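# Open the notched box's lid past vertical with two arms

## Task

Swing the box's lid open until it is roughly upright or tipped back beyond upright, with the box still standing right side up. At the start the lid's tab sits tucked inside the wall that has the thumb notch. Finish by releasing everything and pulling the grippers away, because the lid must stay open on its own: it does not count if it is open only while the robot holds it.

## Robot and tools

Robot: two arms, left_arm and right_arm, mounted on opposite sides of the table and facing each other. left_arm's base is on the +y side. The names do not tell you which side of a camera image an arm appears on.

Frame: one shared scene frame, in metres. The origin is the table's centre, +z is up, and the table surface is at z = +0.020. Gripper axes: the fingers extend along the gripper's +x axis and open and close along its y axis. end_effector_position is the point midway between the finger pads, roughly 3 to 4 cm back from the fingertips. Reported hand positions can be somewhat off, more so when an arm is stretched far.

Row format, shared by execute_actions and move: one flat list of 16 numbers covering both arms, even if only one moves. Numbers 1 to 8 belong to left_arm, 9 to 16 to right_arm, each as x, y, z, qw, qx, qy, qz, opening. x, y, z is an absolute target position for that gripper's end_effector_position in the scene frame (metres); qw, qx, qy, qz is an absolute target orientation quaternion, w first. These are poses, not offsets. opening ranges from -1 to 1: +1 means fully open (0.088 m), empty fingers touch at about -0.80, and values below that close no further. A full close takes at least about 0.5 s. A row is rejected if its target lies over 0.6 m from the arm's last reported position along any of that gripper's axes. Every control step, the commanded pose is also limited to within 70 mm and 16 degrees of the measured pose. To hold an orientation, resend the same quaternion each time rather than copying a drifted reading. To keep an arm still, resend its last reported pose and the opening you want.

execute_actions: argument actions, a list holding at most one item, plus optional pictures (true/false). An empty list {"actions": []} only reports the state. An action {"rows": [[16 numbers], ...], "steps": n} runs n control steps of 1/30 s (n at most 15, default 15), one row per step, with the final row reused if rows run out. A wait {"steps": n} (n up to 300) sends nothing and returns n steps after the previous result, with your thinking time counted inside it. A refused call does nothing.

move: argument target (one 16-number row, absolute poses as above) and speed (m/s, 0.002 to 0.5, default 0.25; turning is capped at twice that value in rad/s). Both grippers follow straight lines to their poses and finish together, over 0.5 to 10 s; longer paths stop at 10 s before arriving. Rotation takes the shorter direction. The opening is applied when the move starts. Paths ignore obstacles and the other arm, and the grippers may lag, wander or overshoot the speed, mostly near full reach. Faster contact hits harder, and aiming farther beyond a contact presses harder. Its result adds a move: line with the outcome (done, off_target, moving, held, fault) and limits (paced: the sent pose was clipped; held: some steps were blocked, after which the arm may jump quickly), plus each gripper's remaining distance to its pose.

wait: argument seconds (0 to 10); the scene runs with no new command.

zoom_image: argument camera (cam_head_left, cam_head_right, cam_high, cam_low, cam_left_wrist, cam_right_wrist) and region [x0, y0, x1, y1] in pixels of that camera's latest 504x504 picture, origin top-left, no larger than 504 by 504. It returns a closer view.

finished_scene: argument scene, the number of the current scene.

Reading results: the state line lists each gripper's position, quaternion and velocities. HELD marks steps where the clearance check withheld all or part of your row; a pose unreachable line names the arm it affected. A Hand target line shows where the controller is currently steering each gripper. grip_measured gives the finger opening on the command scale (the last Joint positions number per arm is in metres); it may be about 1 mm off and reads up to 0.061 narrow while squeezing. To grasp, command about 0.07 below grip_measured. grip_effort_n is the gripper motor's effort (negative closes), limited near 83 N, and never fully returns to zero. Joint torques and External joint torques are noisy estimates. Joint ranges (rad): waist -3.054 to 3.054, shoulder 0 to 3.142, elbow 0 to 2.356, wrist pitch and wrist yaw -1.571 to 1.571, wrist roll -3.142 to 3.142. Friction may leave a gripper short or tilted, so verify its pose after moves and correct it. After an action the arm only continues to its last clipped pose, so large moves may need more calls.

Avoid: knocking anything off the table; tipping the box; letting the arms collide or press on each other (this ends the scene); hard impacts and heavy shoves. Joint load limits (N m): waist 17, shoulder 21.1, elbow 21, wrist pitch 5.55, wrist yaw 5.53, wrist roll 5.19. Reaching one causes a TORQUE FAULT and a 10 s stop. Sustained loads heat motors: MOTOR HOT appears from 50 °C, and at 95 °C an OVER-TEMPERATURE FAULT holds the arm and may cut its power. Brief external tugs on held parts or pushes on loose objects can happen. Move smoothly and efficiently, then release and withdraw before finishing.

Each tool is called after "Request:" as a command line: name --argument value for each argument, lists and objects as JSON in quotes; but a table of rows of numbers goes row by row, as --pt "numbers of a row", without its own name.

## Session

Request:
execute_actions --actions '[]'

Scene clock: 0.00 s of 4100.00 s.
left_arm: end_effector_position=(+0.0740, +0.4458, +0.2713) grip_measured=+1.000 grip_effort_n=n/a end_effector_quat_wxyz=(+0.873, +0.058, +0.461, -0.150) end_effector_velocity=(-0.002, +0.000, -0.002) end_effector_angular_velocity=(+0.001, +0.010, +0.007) | right_arm: end_effector_position=(+0.0958, -0.2230, +0.3358) grip_measured=+0.996 grip_effort_n=n/a end_effector_quat_wxyz=(-0.278, +0.742, +0.523, -0.314) end_effector_velocity=(-0.002, -0.001, -0.002) end_effector_angular_velocity=(-0.014, -0.005, +0.018)
Joint positions: left_arm=[ 1.501  0.655  0.87  -1.263  0.323  0.438  0.088] | right_arm=[-0.365  1.27   0.615  0.448 -0.548 -2.398  0.088]
Joint velocities: left_arm=[-0.002 -0.002 -0.002 -0.007 -0.007 -0.007  0.   ] | right_arm=[-0.007 -0.002  0.002 -0.022 -0.022 -0.022 -0.   ]
Joint torques (N m, as the arm reports them, + toward a larger angle): no reading
External joint torques (N m, as the arm's controller estimates them; a push from outside toward a larger angle lowers the number): no reading
Motor temperatures (°C, as the motors report them): left_arm=[22 23 24 24 22 21] | right_arm=[24 25 26 24 24 24]
Heat: left arm: hottest elbow 24 °C (+0.0 °C/min); right arm: hottest elbow 26 °C (+0.0 °C/min).
Hand target (left_arm): +0.074, +0.446, +0.271; +0.873, +0.058, +0.461, -0.150
Hand target (right_arm): +0.096, -0.223, +0.336; -0.278, +0.742, +0.523, -0.314

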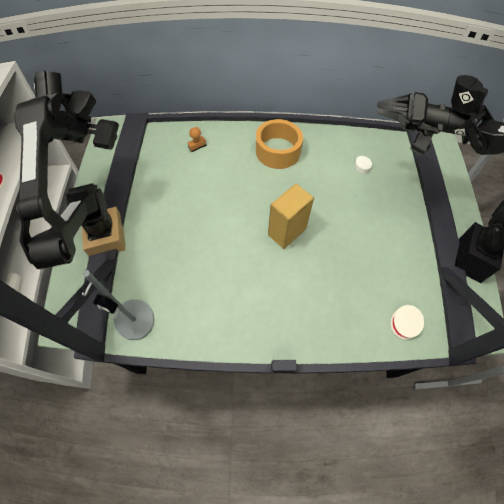

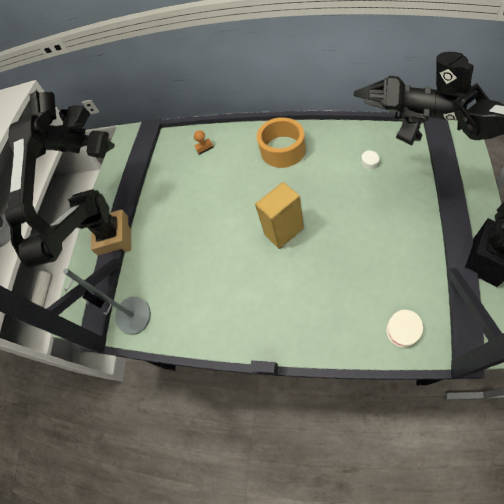

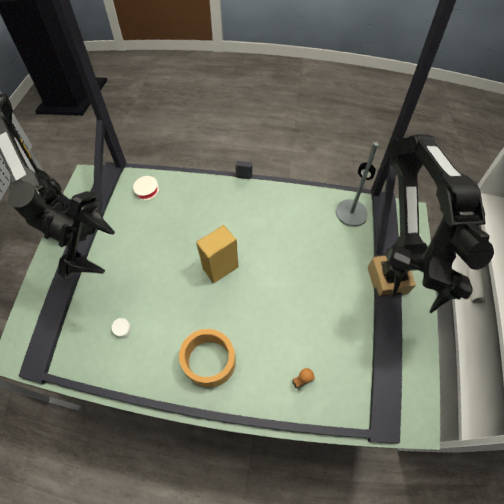

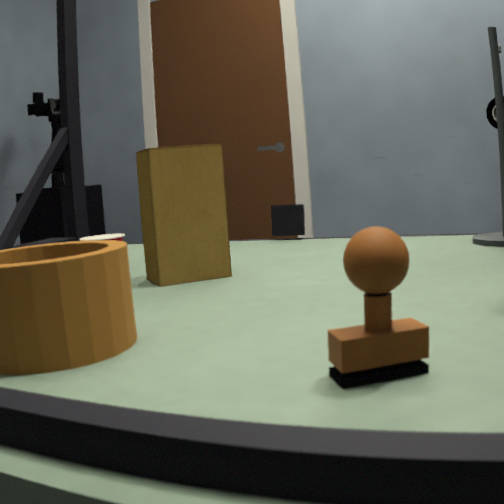

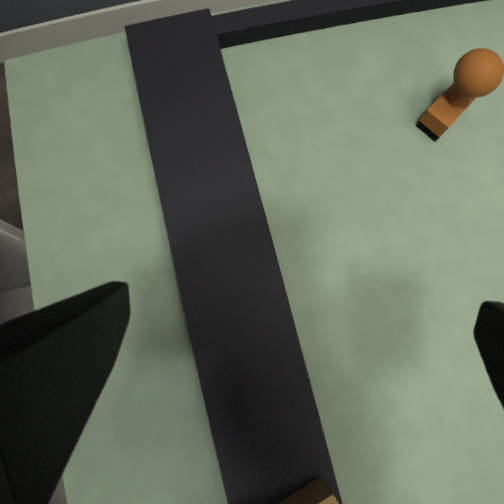

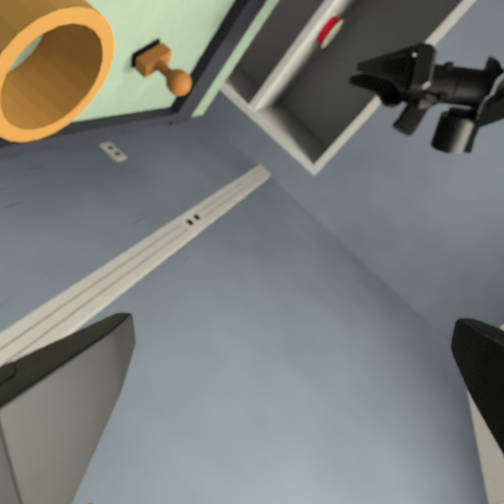

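Request:
zoom_image --camera "cam_head_left" --region '[250,170,340,260]'

Request:
zoom_image --camera "cam_high" --region '[175,210,265,300]'

Request:
zoom_image --camera "cam_head_right" --region '[240,170,330,260]'

Region (250, 170, 340, 260) of cam_head_left's 504x504 image, scaled by 5.600, with more detail than that image has.

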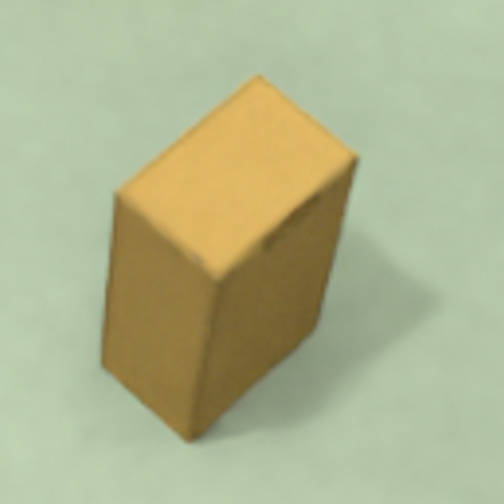

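Region (175, 210, 265, 300) of cam_high's 504x504 image, scaled by 5.600, with more detail than that image has.

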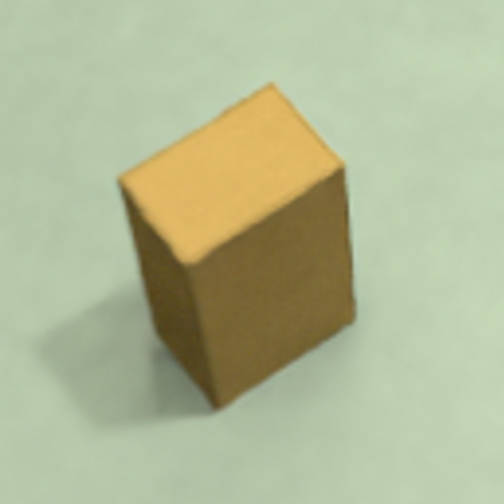

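Region (240, 170, 330, 260) of cam_head_right's 504x504 image, scaled by 5.600, with more detail than that image has.

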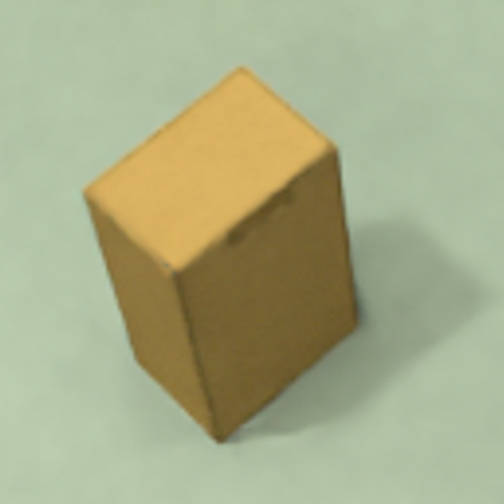

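Request:
move --target '[-0.13,0.14,0.1,0.907,0.068,0.16,-0.385,1,-0.13,-0.15,0.2,0.913,-0.065,0.161,0.369,-1]'

Scene clock: 24.07 s of 4100.00 s.
left_arm: end_effector_position=(-0.1305, +0.1460, +0.0979) grip_measured=+1.000 grip_effort_n=-0.7 end_effector_quat_wxyz=(+0.907, +0.079, +0.163, -0.379) end_effector_velocity=(+0.000, -0.000, -0.002) end_effector_angular_velocity=(-0.001, +0.008, -0.003) | right_arm: end_effector_position=(-0.1276, -0.1539, +0.2022) grip_measured=-0.801 grip_effort_n=-83.5 end_effector_quat_wxyz=(+0.913, -0.072, +0.156, +0.370) end_effector_velocity=(+0.001, -0.003, -0.003) end_effector_angular_velocity=(-0.045, -0.021, -0.005)
Joint positions: left_arm=[-0.907  1.917  0.643  0.117 -1.171 -1.107  0.088] | right_arm=[0.84  1.788 0.735 0.285 1.063 0.685 0.   ]
Joint velocities: left_arm=[ 0.002  0.002 -0.007  0.022  0.007  0.007  0.   ] | right_arm=[ 0.002  0.002  0.012 -0.066  0.007  0.007  0.   ]
Joint torques (N m, as the arm reports them, + toward a larger angle): left_arm=[-0.29 -4.6   4.53  1.09 -0.89  0.13] | right_arm=[ 0.19 -5.22  6.5   0.64  0.45  0.23]
External joint torques (N m, as the arm's controller estimates them; a push from outside toward a larger angle lowers the number): left_arm=[-0.28  1.37  1.06  0.33 -0.3   0.13] | right_arm=[ 0.19  1.06  1.8  -0.49  0.03  0.22]
Motor temperatures (°C, as the motors report them): left_arm=[22 23 27 26 22 21] | right_arm=[24 26 29 27 24 24]
Heat: left arm: hottest elbow 27 °C (+7.5 °C/min); right arm: hottest elbow 29 °C (+7.5 °C/min).
Hand target (left_arm): -0.133, +0.144, +0.098; +0.907, +0.079, +0.160, -0.381
Hand target (right_arm): -0.129, -0.152, +0.201; +0.914, -0.070, +0.157, +0.369
Off the commanded pose (left_arm): 0.006 m, 1 deg.
Off the commanded pose (right_arm): 0.005 m, 1 deg.
After step 90, 15.63 s passed at rest.
move: done

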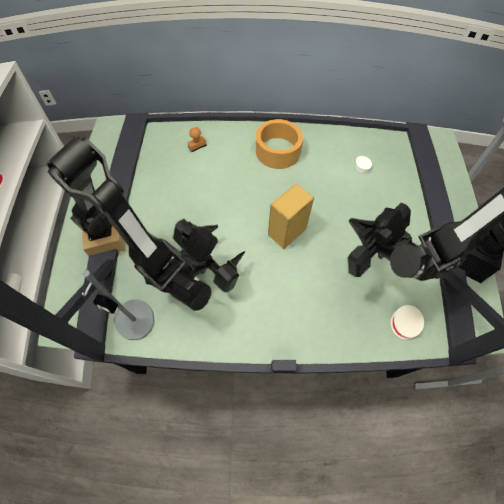

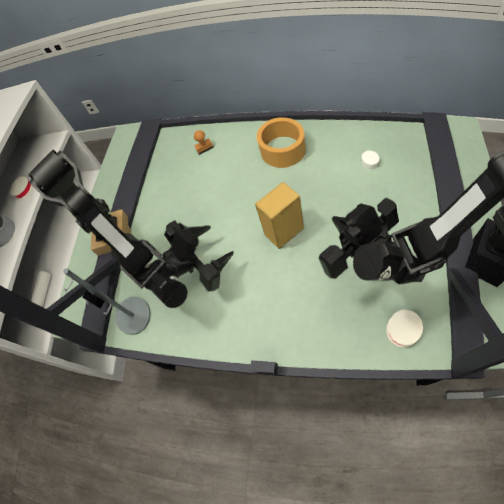

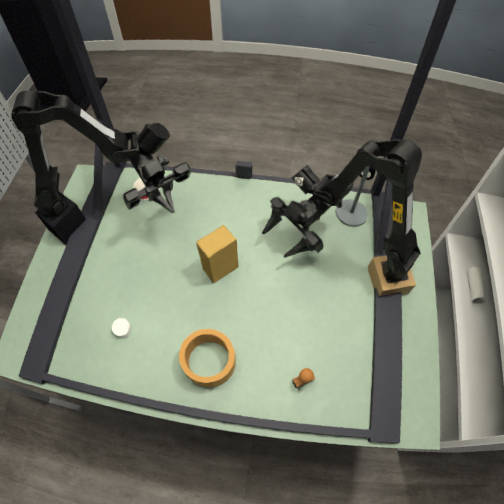

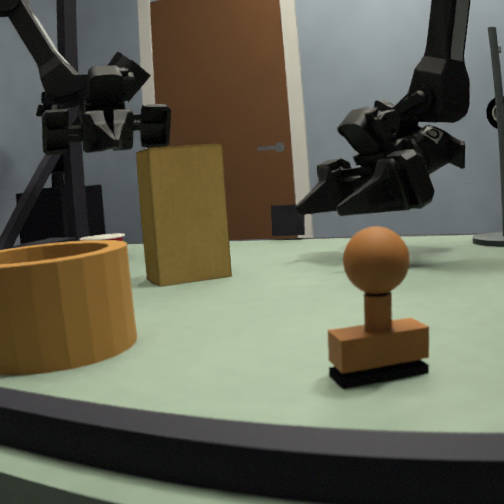

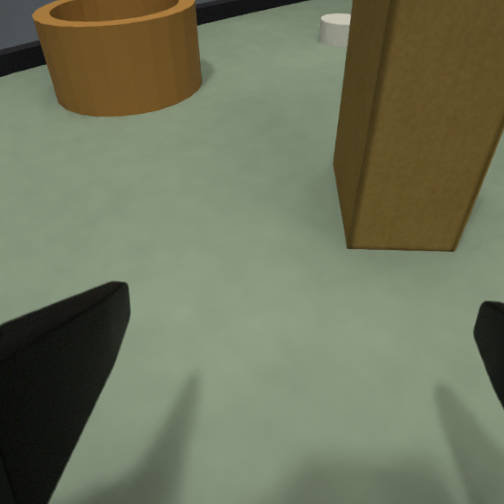

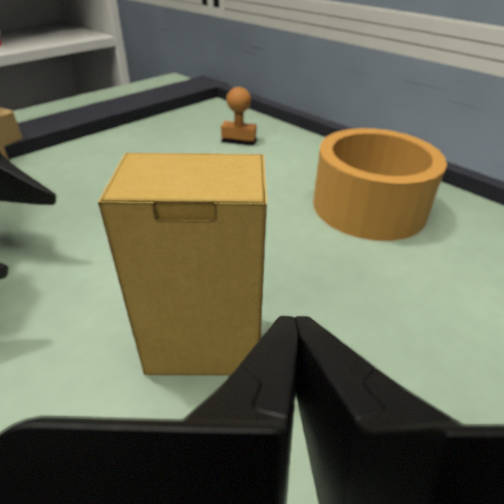

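Request:
move --target '[-0.125,0.073,0.075,0.907,0.068,0.16,-0.385,1,-0.143,-0.12,0.18,0.913,-0.065,0.161,0.369,-0.85]'

Scene clock: 33.50 s of 4100.00 s.
left_arm: end_effector_position=(-0.1256, +0.0762, +0.0757) grip_measured=+1.000 grip_effort_n=-1.2 end_effector_quat_wxyz=(+0.907, +0.067, +0.159, -0.385) end_effector_velocity=(+0.003, +0.001, +0.002) end_effector_angular_velocity=(-0.004, -0.024, +0.009) | right_arm: end_effector_position=(-0.1413, -0.1227, +0.1818) grip_measured=-0.801 grip_effort_n=-83.5 end_effector_quat_wxyz=(+0.913, -0.069, +0.159, +0.369) end_effector_velocity=(+0.002, +0.000, -0.002) end_effector_angular_velocity=(-0.014, -0.003, +0.000)
Joint positions: left_arm=[-0.769  2.145  0.797  0.493 -1.102 -0.798  0.088] | right_arm=[0.842 1.953 0.862 0.313 1.062 0.702 0.   ]
Joint velocities: left_arm=[ 0.002  0.002 -0.007  0.022 -0.022  0.022  0.   ] | right_arm=[-0.007  0.002  0.002 -0.007 -0.007 -0.007  0.   ]
Joint torques (N m, as the arm reports them, + toward a larger angle): left_arm=[ 0.54 -5.89  4.57  1.41 -0.37  0.21] | right_arm=[ 0.13 -6.14  6.31  1.05  0.35  0.24]
External joint torques (N m, as the arm's controller estimates them; a push from outside toward a larger angle lowers the number): left_arm=[0.53 1.55 1.14 0.34 0.11 0.2 ] | right_arm=[ 0.22  1.25  1.67 -0.1  -0.07  0.23]
Motor temperatures (°C, as the motors report them): left_arm=[22 24 27 26 23 22] | right_arm=[24 27 29 27 24 24]
Heat: left arm: hottest elbow 27 °C (+5.4 °C/min); right arm: hottest elbow 29 °C (+5.4 °C/min).
Hand target (left_arm): -0.126, +0.073, +0.075; +0.906, +0.068, +0.160, -0.386
Hand target (right_arm): -0.143, -0.120, +0.180; +0.913, -0.065, +0.161, +0.369
Off the commanded pose (left_arm): 0.003 m, 0 deg.
Off the commanded pose (right_arm): 0.004 m, 0 deg.
After step 90, 5.47 s passed at rest.
move: done

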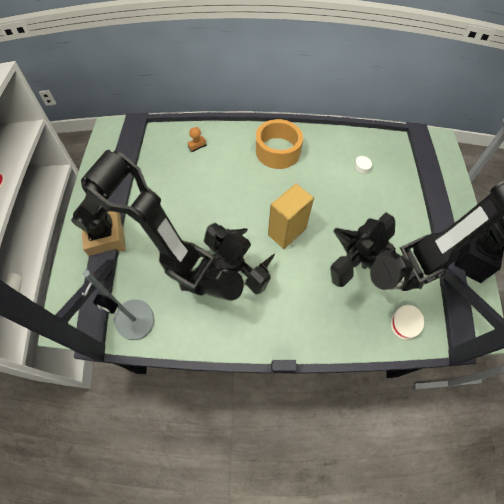

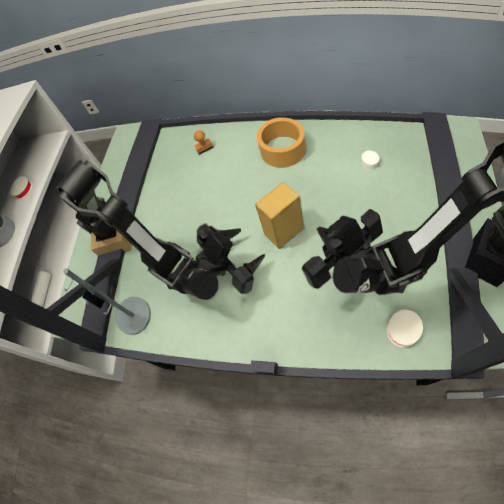

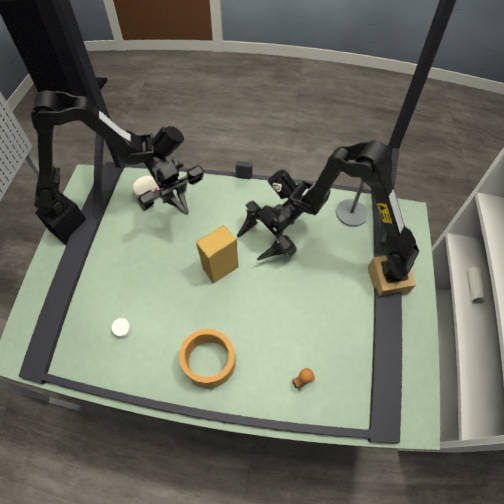

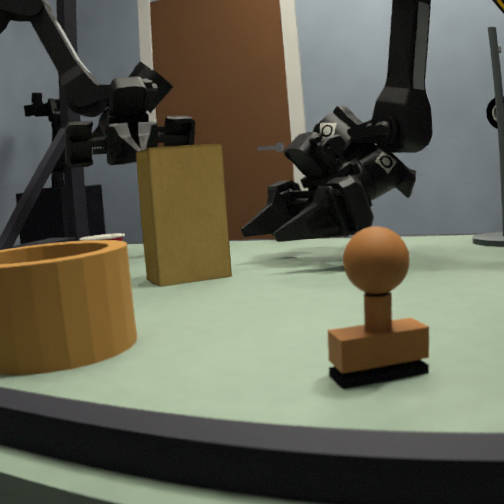

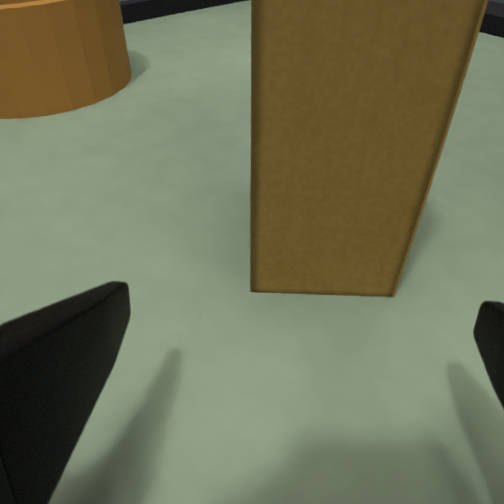

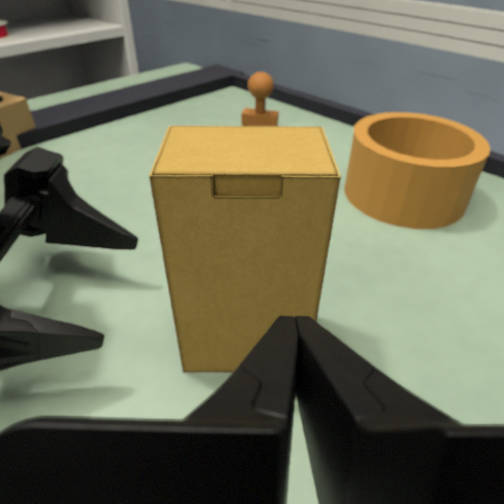

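Request:
move --target '[-0.068,-0.004,0.065,0.907,0.068,0.16,-0.385,1,-0.14,-0.122,0.18,0.913,-0.065,0.161,0.369,-0.8]' --speed 0.08

Scene clock: 42.37 s of 4100.00 s.
left_arm: end_effector_position=(-0.0698, -0.0011, +0.0658) grip_measured=+1.000 grip_effort_n=-0.7 end_effector_quat_wxyz=(+0.907, +0.067, +0.160, -0.385) end_effector_velocity=(+0.001, +0.002, +0.000) end_effector_angular_velocity=(+0.009, -0.019, +0.013) | right_arm: end_effector_position=(-0.1414, -0.1212, +0.1828) grip_measured=-0.800 grip_effort_n=-2.6 end_effector_quat_wxyz=(+0.913, -0.062, +0.161, +0.370) end_effector_velocity=(-0.001, +0.001, -0.001) end_effector_angular_velocity=(-0.003, +0.018, +0.011)
Joint positions: left_arm=[-0.538  2.307  0.993  0.705 -0.928 -0.51   0.088] | right_arm=[0.841 1.954 0.863 0.327 1.059 0.702 0.   ]
Joint velocities: left_arm=[-0.002  0.002  0.002 -0.007 -0.022  0.007  0.   ] | right_arm=[-0.002 -0.002  0.002 -0.007 -0.022  0.007  0.   ]
Joint torques (N m, as the arm reports them, + toward a larger angle): left_arm=[ 0.45 -6.78  5.19  1.65 -0.23  0.16] | right_arm=[-0.29 -7.05  4.67  1.08  0.32 -0.02]
External joint torques (N m, as the arm's controller estimates them; a push from outside toward a larger angle lowers the number): left_arm=[0.38 1.97 1.37 0.33 0.11 0.16] | right_arm=[-0.3   0.36 -0.01 -0.1  -0.1  -0.02]
Motor temperatures (°C, as the motors report them): left_arm=[22 26 28 27 23 22] | right_arm=[24 27 30 27 24 24]
Heat: left arm: hottest elbow 28 °C (+5.7 °C/min); right arm: hottest elbow 30 °C (+5.7 °C/min).
Hand target (left_arm): -0.069, -0.004, +0.065; +0.906, +0.067, +0.160, -0.386
Hand target (right_arm): -0.140, -0.122, +0.180; +0.913, -0.065, +0.161, +0.369
Off the commanded pose (left_arm): 0.003 m, 0 deg.
Off the commanded pose (right_arm): 0.003 m, 0 deg.
After step 90, 4.20 s passed at rest.
move: done

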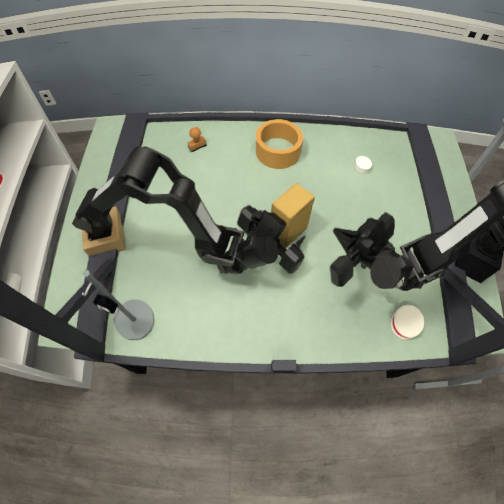

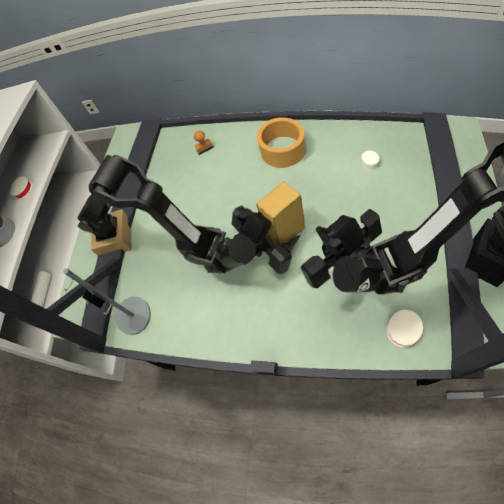

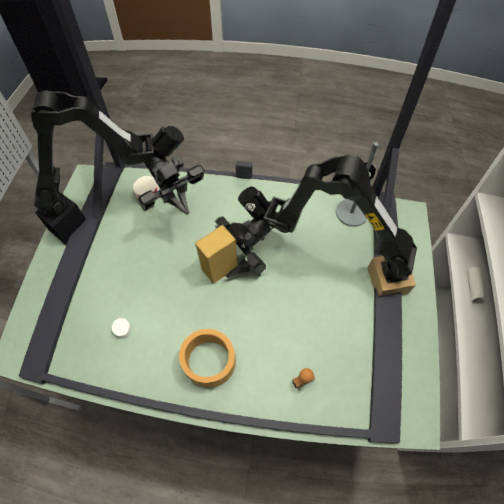

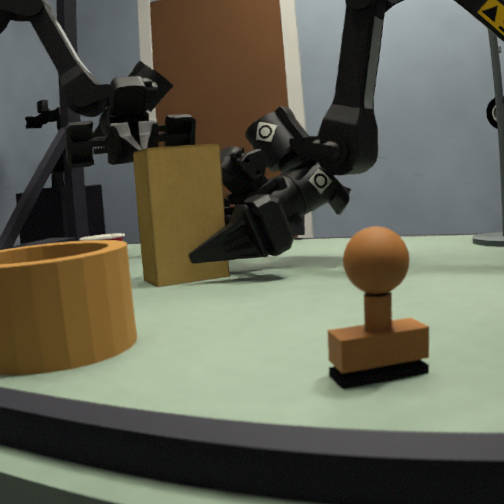

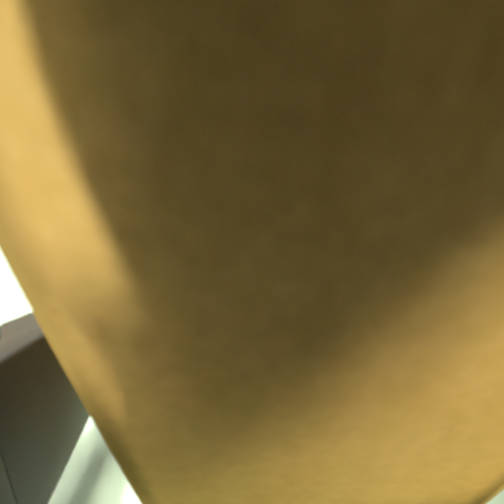

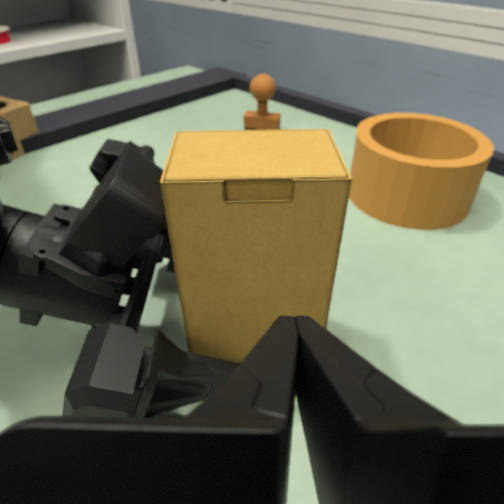

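Request:
move --target '[-0.08,0.007,0.065,0.907,0.068,0.16,-0.385,1,-0.14,-0.122,0.18,0.913,-0.065,0.161,0.369,-0.8]' --speed 0.05

Request:
move --target '[-0.08,0.007,0.065,0.907,0.068,0.16,-0.385,0.15,-0.125,-0.094,0.17,0.913,-0.065,0.161,0.369,-0.8]' --speed 0.05

Scene clock: 47.93 s of 4100.00 s.
left_arm: end_effector_position=(-0.0791, +0.0049, +0.0625) grip_measured=+1.000 grip_effort_n=-0.2 end_effector_quat_wxyz=(+0.906, +0.071, +0.160, -0.386) end_effector_velocity=(+0.002, +0.004, -0.001) end_effector_angular_velocity=(+0.003, -0.004, +0.023) | right_arm: end_effector_position=(-0.1412, -0.1212, +0.1828) grip_measured=-0.800 grip_effort_n=-2.6 end_effector_quat_wxyz=(+0.913, -0.062, +0.161, +0.370) end_effector_velocity=(+0.002, -0.000, +0.002) end_effector_angular_velocity=(-0.006, -0.016, -0.000)
Joint positions: left_arm=[-0.566  2.308  0.982  0.693 -0.948 -0.533  0.088] | right_arm=[0.84  1.954 0.863 0.327 1.059 0.702 0.   ]
Joint velocities: left_arm=[-0.002 -0.002 -0.002 -0.022 -0.022 -0.022  0.   ] | right_arm=[-0.002 -0.002 -0.002  0.007  0.007 -0.022  0.   ]
Joint torques (N m, as the arm reports them, + toward a larger angle): left_arm=[-0.29 -8.7   3.    1.24 -0.62 -0.24] | right_arm=[-0.28 -7.07  4.66  1.07  0.32 -0.02]
External joint torques (N m, as the arm's controller estimates them; a push from outside toward a larger angle lowers the number): left_arm=[-0.35  0.03 -0.81 -0.07 -0.27 -0.24] | right_arm=[-0.32  0.39 -0.03 -0.11 -0.1  -0.02]
Motor temperatures (°C, as the motors report them): left_arm=[22 27 28 28 23 22] | right_arm=[24 28 30 28 24 24]
Heat: left arm: hottest elbow 28 °C (+5.0 °C/min); right arm: hottest elbow 30 °C (+5.0 °C/min).
Hand target (left_arm): -0.080, +0.007, +0.065; +0.906, +0.068, +0.160, -0.385
Hand target (right_arm): -0.140, -0.122, +0.180; +0.913, -0.065, +0.161, +0.369
Off the commanded pose (left_arm): 0.003 m, 0 deg.
Off the commanded pose (right_arm): 0.003 m, 0 deg.
After step 90, 1.80 s passed at rest.
move: done

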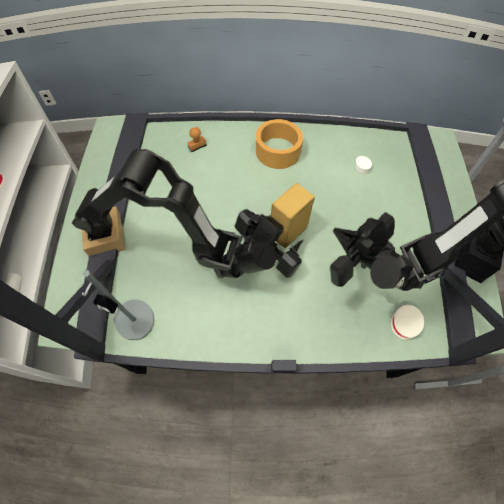

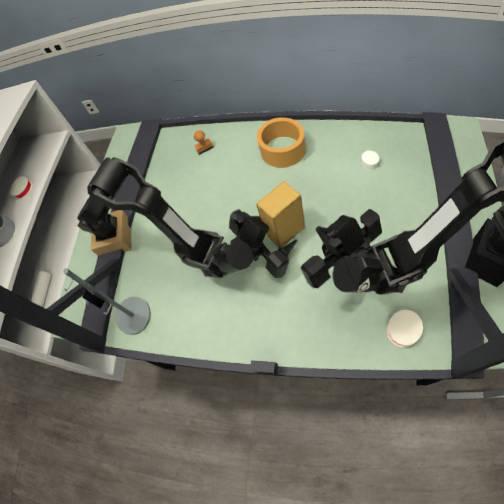

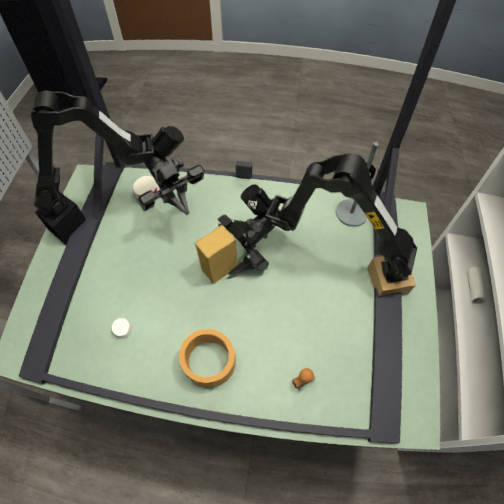

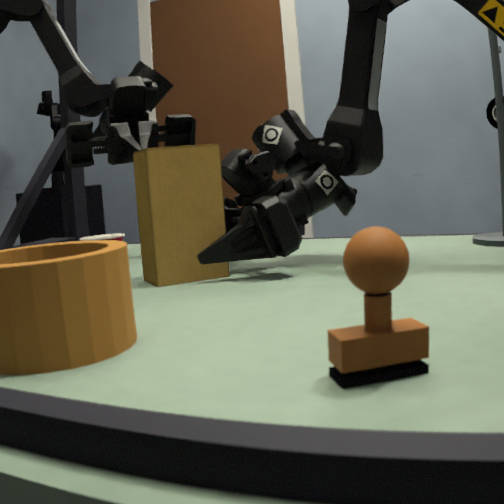

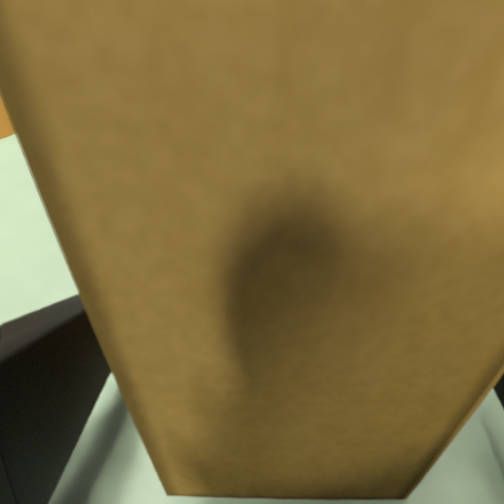

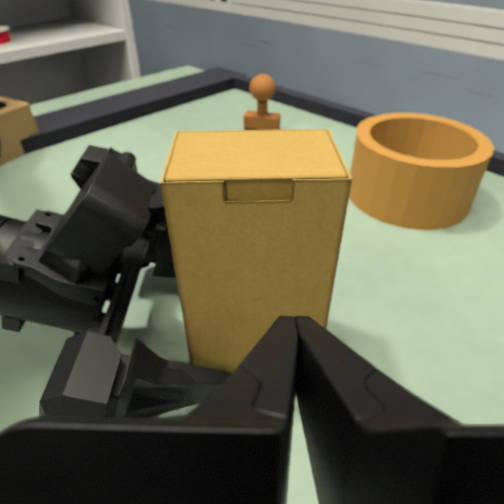

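Scene clock: 48.97 s of 4100.00 s.
left_arm: end_effector_position=(-0.0791, +0.0049, +0.0626) grip_measured=+0.309 grip_effort_n=-83.5 end_effector_quat_wxyz=(+0.906, +0.070, +0.160, -0.385) end_effector_velocity=(-0.002, +0.001, -0.001) end_effector_angular_velocity=(+0.003, +0.007, -0.006) | right_arm: end_effector_position=(-0.1252, -0.0968, +0.1723) grip_measured=-0.800 grip_effort_n=-2.6 end_effector_quat_wxyz=(+0.913, -0.062, +0.162, +0.369) end_effector_velocity=(-0.000, +0.002, -0.000) end_effector_angular_velocity=(-0.029, -0.020, +0.016)
Joint positions: left_arm=[-0.566  2.308  0.982  0.693 -0.949 -0.534  0.054] | right_arm=[0.772 2.036 0.918 0.424 1.007 0.621 0.   ]
Joint velocities: left_arm=[-0.002 -0.002 -0.002 -0.007  0.007 -0.007  0.   ] | right_arm=[-0.002  0.002  0.007 -0.007 -0.007 -0.037  0.   ]
Joint torques (N m, as the arm reports them, + toward a larger angle): left_arm=[-0.4  -8.62  2.98  1.2  -0.59 -0.16] | right_arm=[-0.27 -6.56  6.23  1.15  0.29 -0.2 ]
External joint torques (N m, as the arm's controller estimates them; a push from outside toward a larger angle lowers the number): left_arm=[-0.39  0.03 -0.78 -0.1  -0.26 -0.17] | right_arm=[-0.25  1.42  1.56 -0.1  -0.09 -0.2 ]
Motor temperatures (°C, as the motors report them): left_arm=[22 27 28 28 23 22] | right_arm=[24 28 30 28 24 24]
Heat: left arm: hottest elbow 28 °C (+4.9 °C/min); right arm: hottest elbow 30 °C (+4.9 °C/min).
Hand target (left_arm): -0.080, +0.007, +0.065; +0.906, +0.068, +0.160, -0.385
Hand target (right_arm): -0.125, -0.094, +0.170; +0.913, -0.065, +0.161, +0.369
Off the commanded pose (left_arm): 0.003 m, 0 deg.
Off the commanded pose (right_arm): 0.004 m, 0 deg.
move: done

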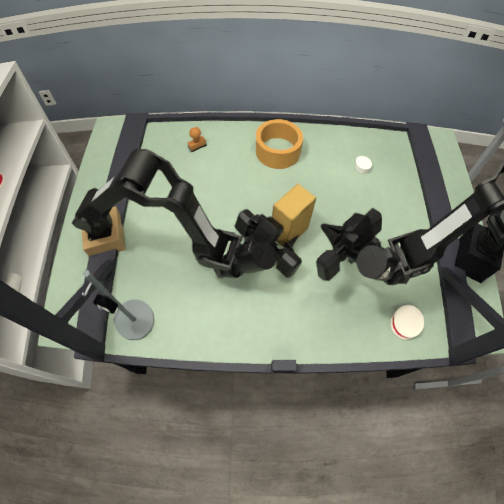

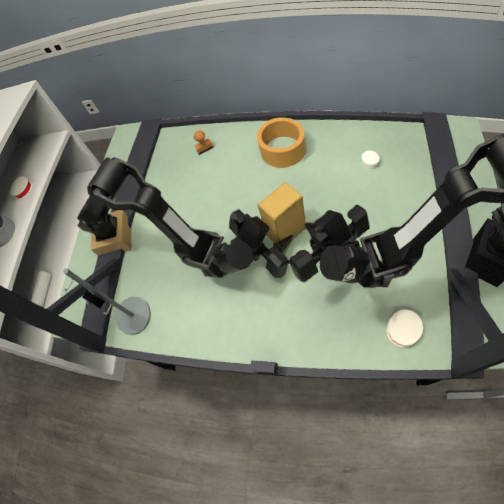

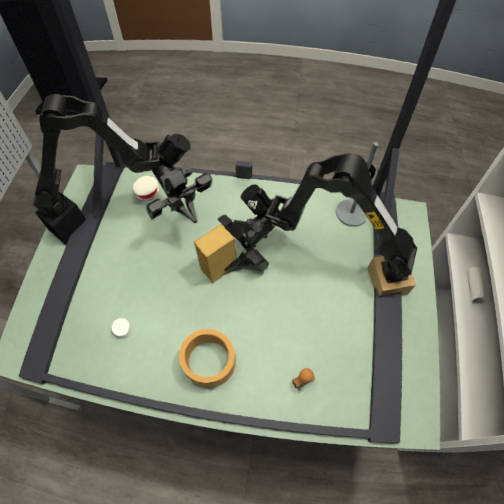

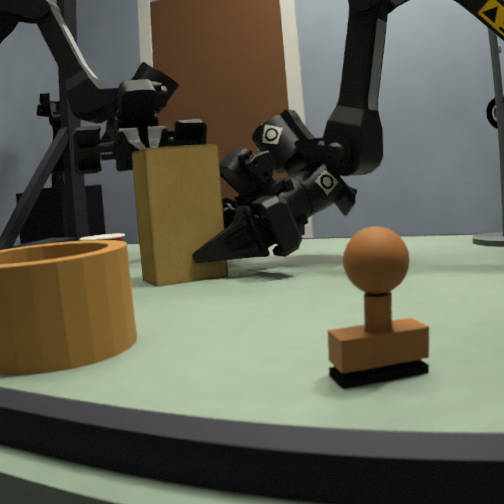

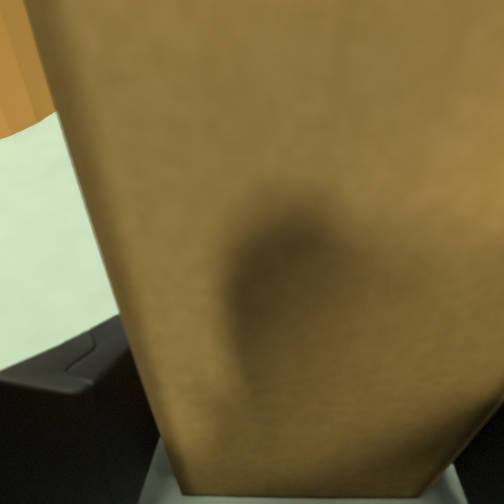

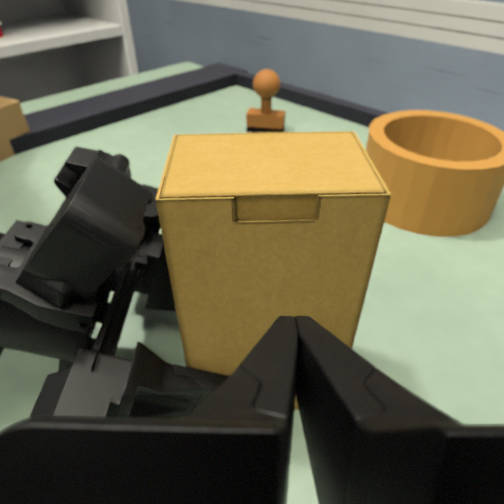

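Request:
move --target '[-0.08,0.007,0.065,0.907,0.068,0.16,-0.385,0.22,-0.103,-0.073,0.175,0.913,-0.065,0.161,0.369,-0.8]' --speed 0.04

Scene clock: 54.93 s of 4100.00 s.
left_arm: end_effector_position=(-0.0790, +0.0050, +0.0625) grip_measured=+0.309 grip_effort_n=-83.5 end_effector_quat_wxyz=(+0.906, +0.070, +0.160, -0.385) end_effector_velocity=(+0.000, +0.002, +0.001) end_effector_angular_velocity=(-0.008, +0.001, +0.006) | right_arm: end_effector_position=(-0.1036, -0.0758, +0.1774) grip_measured=-0.800 grip_effort_n=-2.6 end_effector_quat_wxyz=(+0.913, -0.062, +0.162, +0.369) end_effector_velocity=(+0.002, -0.000, +0.002) end_effector_angular_velocity=(+0.003, -0.007, -0.006)
Joint positions: left_arm=[-0.566  2.308  0.982  0.693 -0.949 -0.534  0.054] | right_arm=[0.697 2.062 0.971 0.464 0.948 0.539 0.   ]
Joint velocities: left_arm=[-0.002 -0.002 -0.007  0.007 -0.007 -0.007 -0.   ] | right_arm=[-0.002 -0.002 -0.002  0.007  0.007 -0.007  0.   ]
Joint torques (N m, as the arm reports them, + toward a larger angle): left_arm=[-0.29 -8.73  2.96  1.2  -0.64 -0.17] | right_arm=[-0.26 -6.93  6.52  1.23  0.25 -0.19]
External joint torques (N m, as the arm's controller estimates them; a push from outside toward a larger angle lowers the number): left_arm=[-0.29 -0.03 -0.82 -0.1  -0.3  -0.18] | right_arm=[-0.25  1.42  1.65 -0.11 -0.09 -0.2 ]
Motor temperatures (°C, as the motors report them): left_arm=[22 30 27 28 23 22] | right_arm=[24 29 30 28 24 24]
Heat: left arm: hottest shoulder 30 °C (+6.6 °C/min); right arm: hottest elbow 30 °C (+4.4 °C/min).
Hand target (left_arm): -0.080, +0.007, +0.065; +0.907, +0.068, +0.160, -0.385
Hand target (right_arm): -0.103, -0.073, +0.175; +0.913, -0.065, +0.162, +0.369
Off the commanded pose (left_arm): 0.003 m, 0 deg.
Off the commanded pose (right_arm): 0.004 m, 0 deg.
After step 90, 1.83 s passed at rest.
move: done

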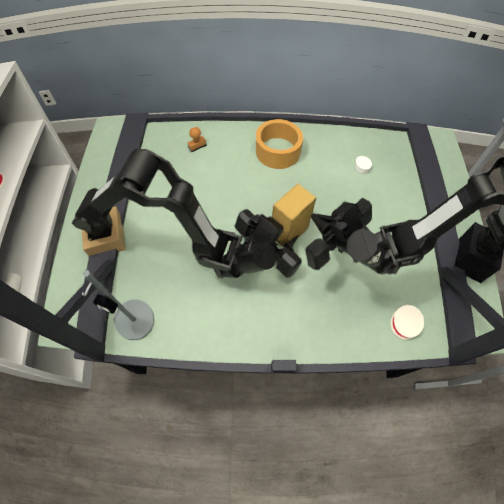

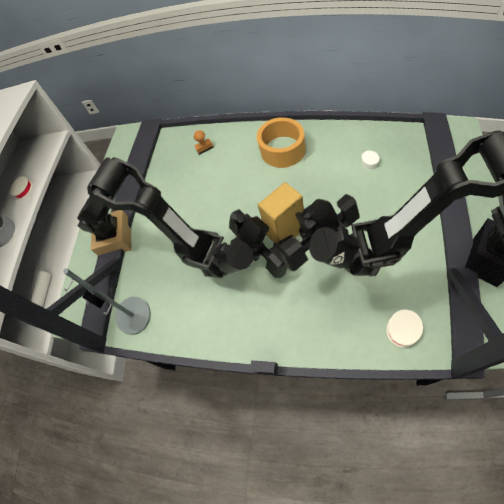

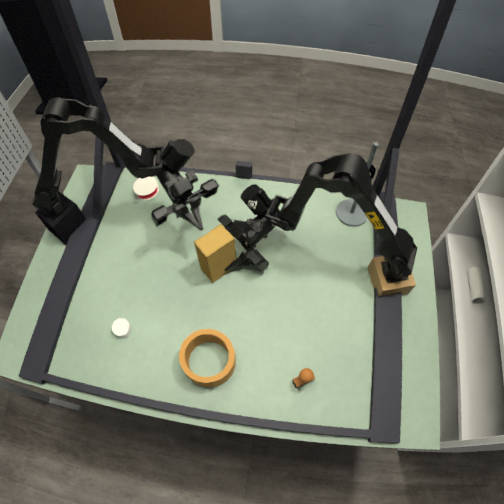

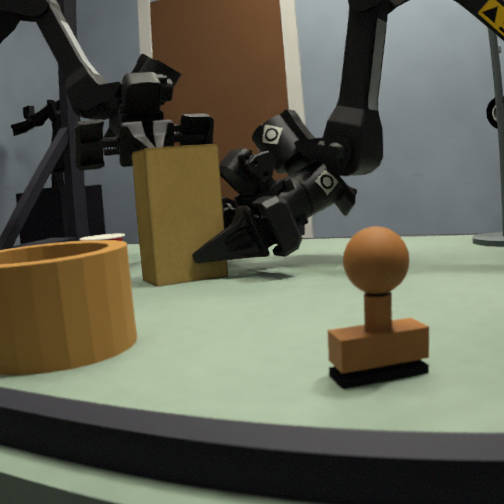

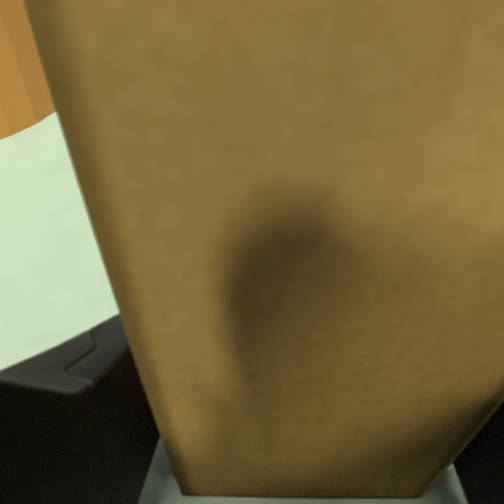

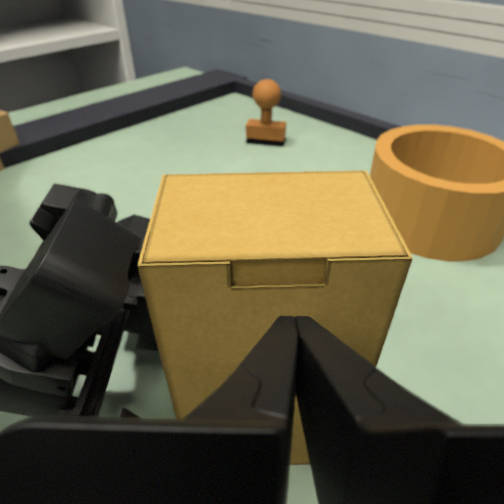

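Request:
move --target '[-0.08,0.007,0.065,0.907,0.068,0.16,-0.385,0.22,-0.095,-0.063,0.177,0.913,-0.065,0.161,0.369,-0.8]' --speed 0.02

Request:
zoom_image --camera "cam_head_left" --region '[270,180,350,260]'

Scene clock: 60.67 s of 4100.00 s.
left_arm: end_effector_position=(-0.0790, +0.0050, +0.0625) grip_measured=+0.309 grip_effort_n=-83.5 end_effector_quat_wxyz=(+0.906, +0.070, +0.160, -0.385) end_effector_velocity=(+0.000, +0.003, -0.001) end_effector_angular_velocity=(-0.013, +0.017, +0.016) | right_arm: end_effector_position=(-0.0954, -0.0658, +0.1796) grip_measured=-0.800 grip_effort_n=-2.6 end_effector_quat_wxyz=(+0.913, -0.062, +0.162, +0.369) end_effector_velocity=(-0.002, +0.003, -0.001) end_effector_angular_velocity=(-0.030, -0.012, +0.028)
Joint positions: left_arm=[-0.566  2.308  0.982  0.693 -0.949 -0.534  0.054] | right_arm=[0.67  2.078 1.005 0.468 0.927 0.513 0.   ]
Joint velocities: left_arm=[-0.002 -0.002 -0.007 -0.007 -0.007 -0.037 -0.   ] | right_arm=[-0.002  0.002  0.007 -0.007 -0.022 -0.037  0.   ]
Joint torques (N m, as the arm reports them, + toward a larger angle): left_arm=[-0.27 -8.68  3.11  1.24 -0.59 -0.17] | right_arm=[-0.24 -7.03  6.56  1.23  0.23 -0.18]
External joint torques (N m, as the arm's controller estimates them; a push from outside toward a larger angle lowers the number): left_arm=[-0.28 -0.01 -0.62 -0.05 -0.24 -0.17] | right_arm=[-0.25  1.44  1.64 -0.11 -0.08 -0.19]
Motor temperatures (°C, as the motors report them): left_arm=[22 31 27 28 23 22] | right_arm=[24 29 30 28 24 24]
Heat: left arm: hottest shoulder 31 °C (+7.0 °C/min); right arm: hottest elbow 30 °C (+4.0 °C/min).
Hand target (left_arm): -0.080, +0.007, +0.065; +0.907, +0.068, +0.160, -0.385
Hand target (right_arm): -0.095, -0.063, +0.177; +0.913, -0.065, +0.161, +0.369
Off the commanded pose (left_arm): 0.003 m, 0 deg.
Off the commanded pose (right_arm): 0.004 m, 0 deg.
After step 90, 1.70 s passed at rest.
move: done

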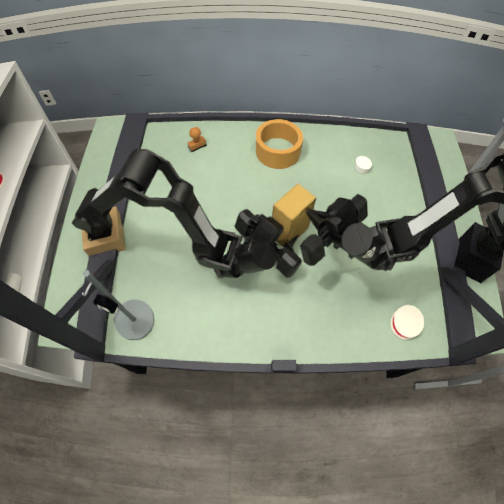

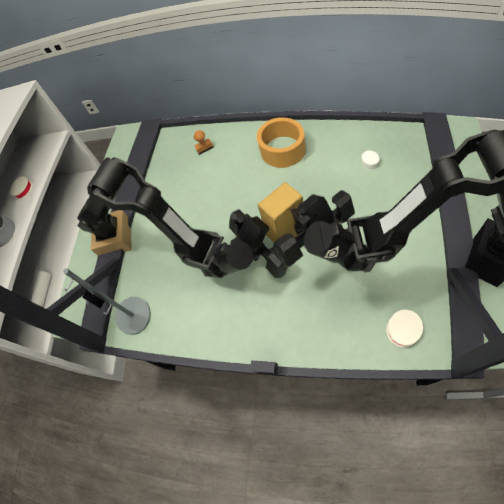

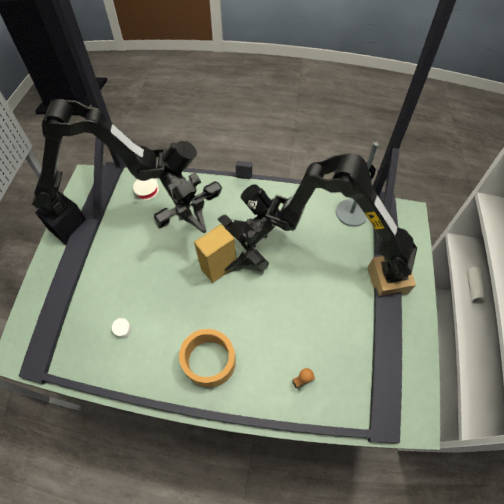

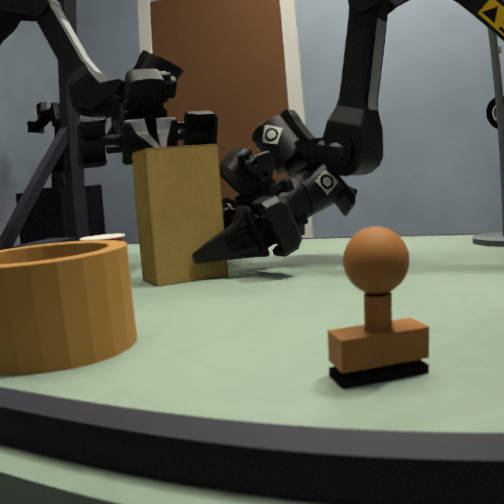

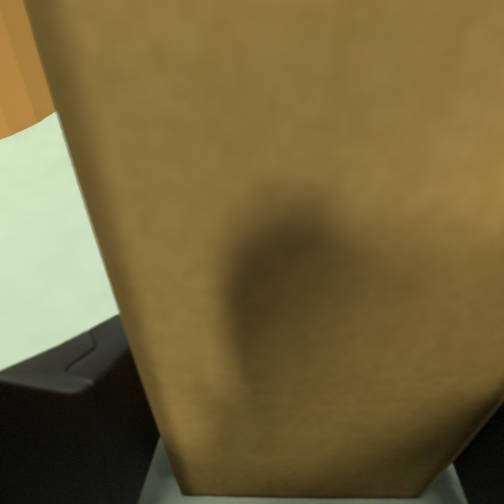

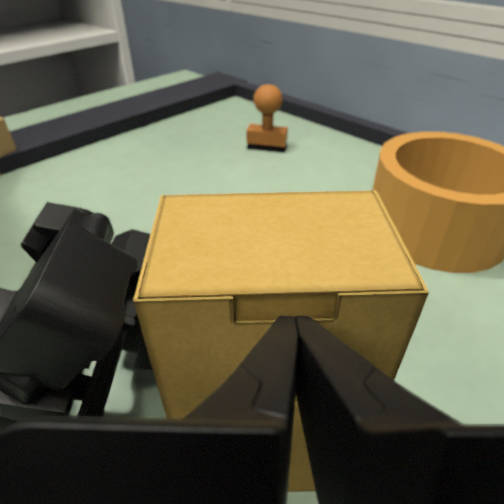

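Region (270, 180, 350, 260) of cam_head_left's 504x504 image, scaled by 6.300, with more detail than that image has.

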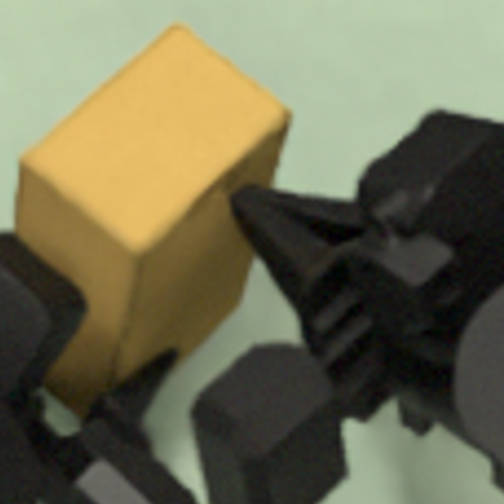

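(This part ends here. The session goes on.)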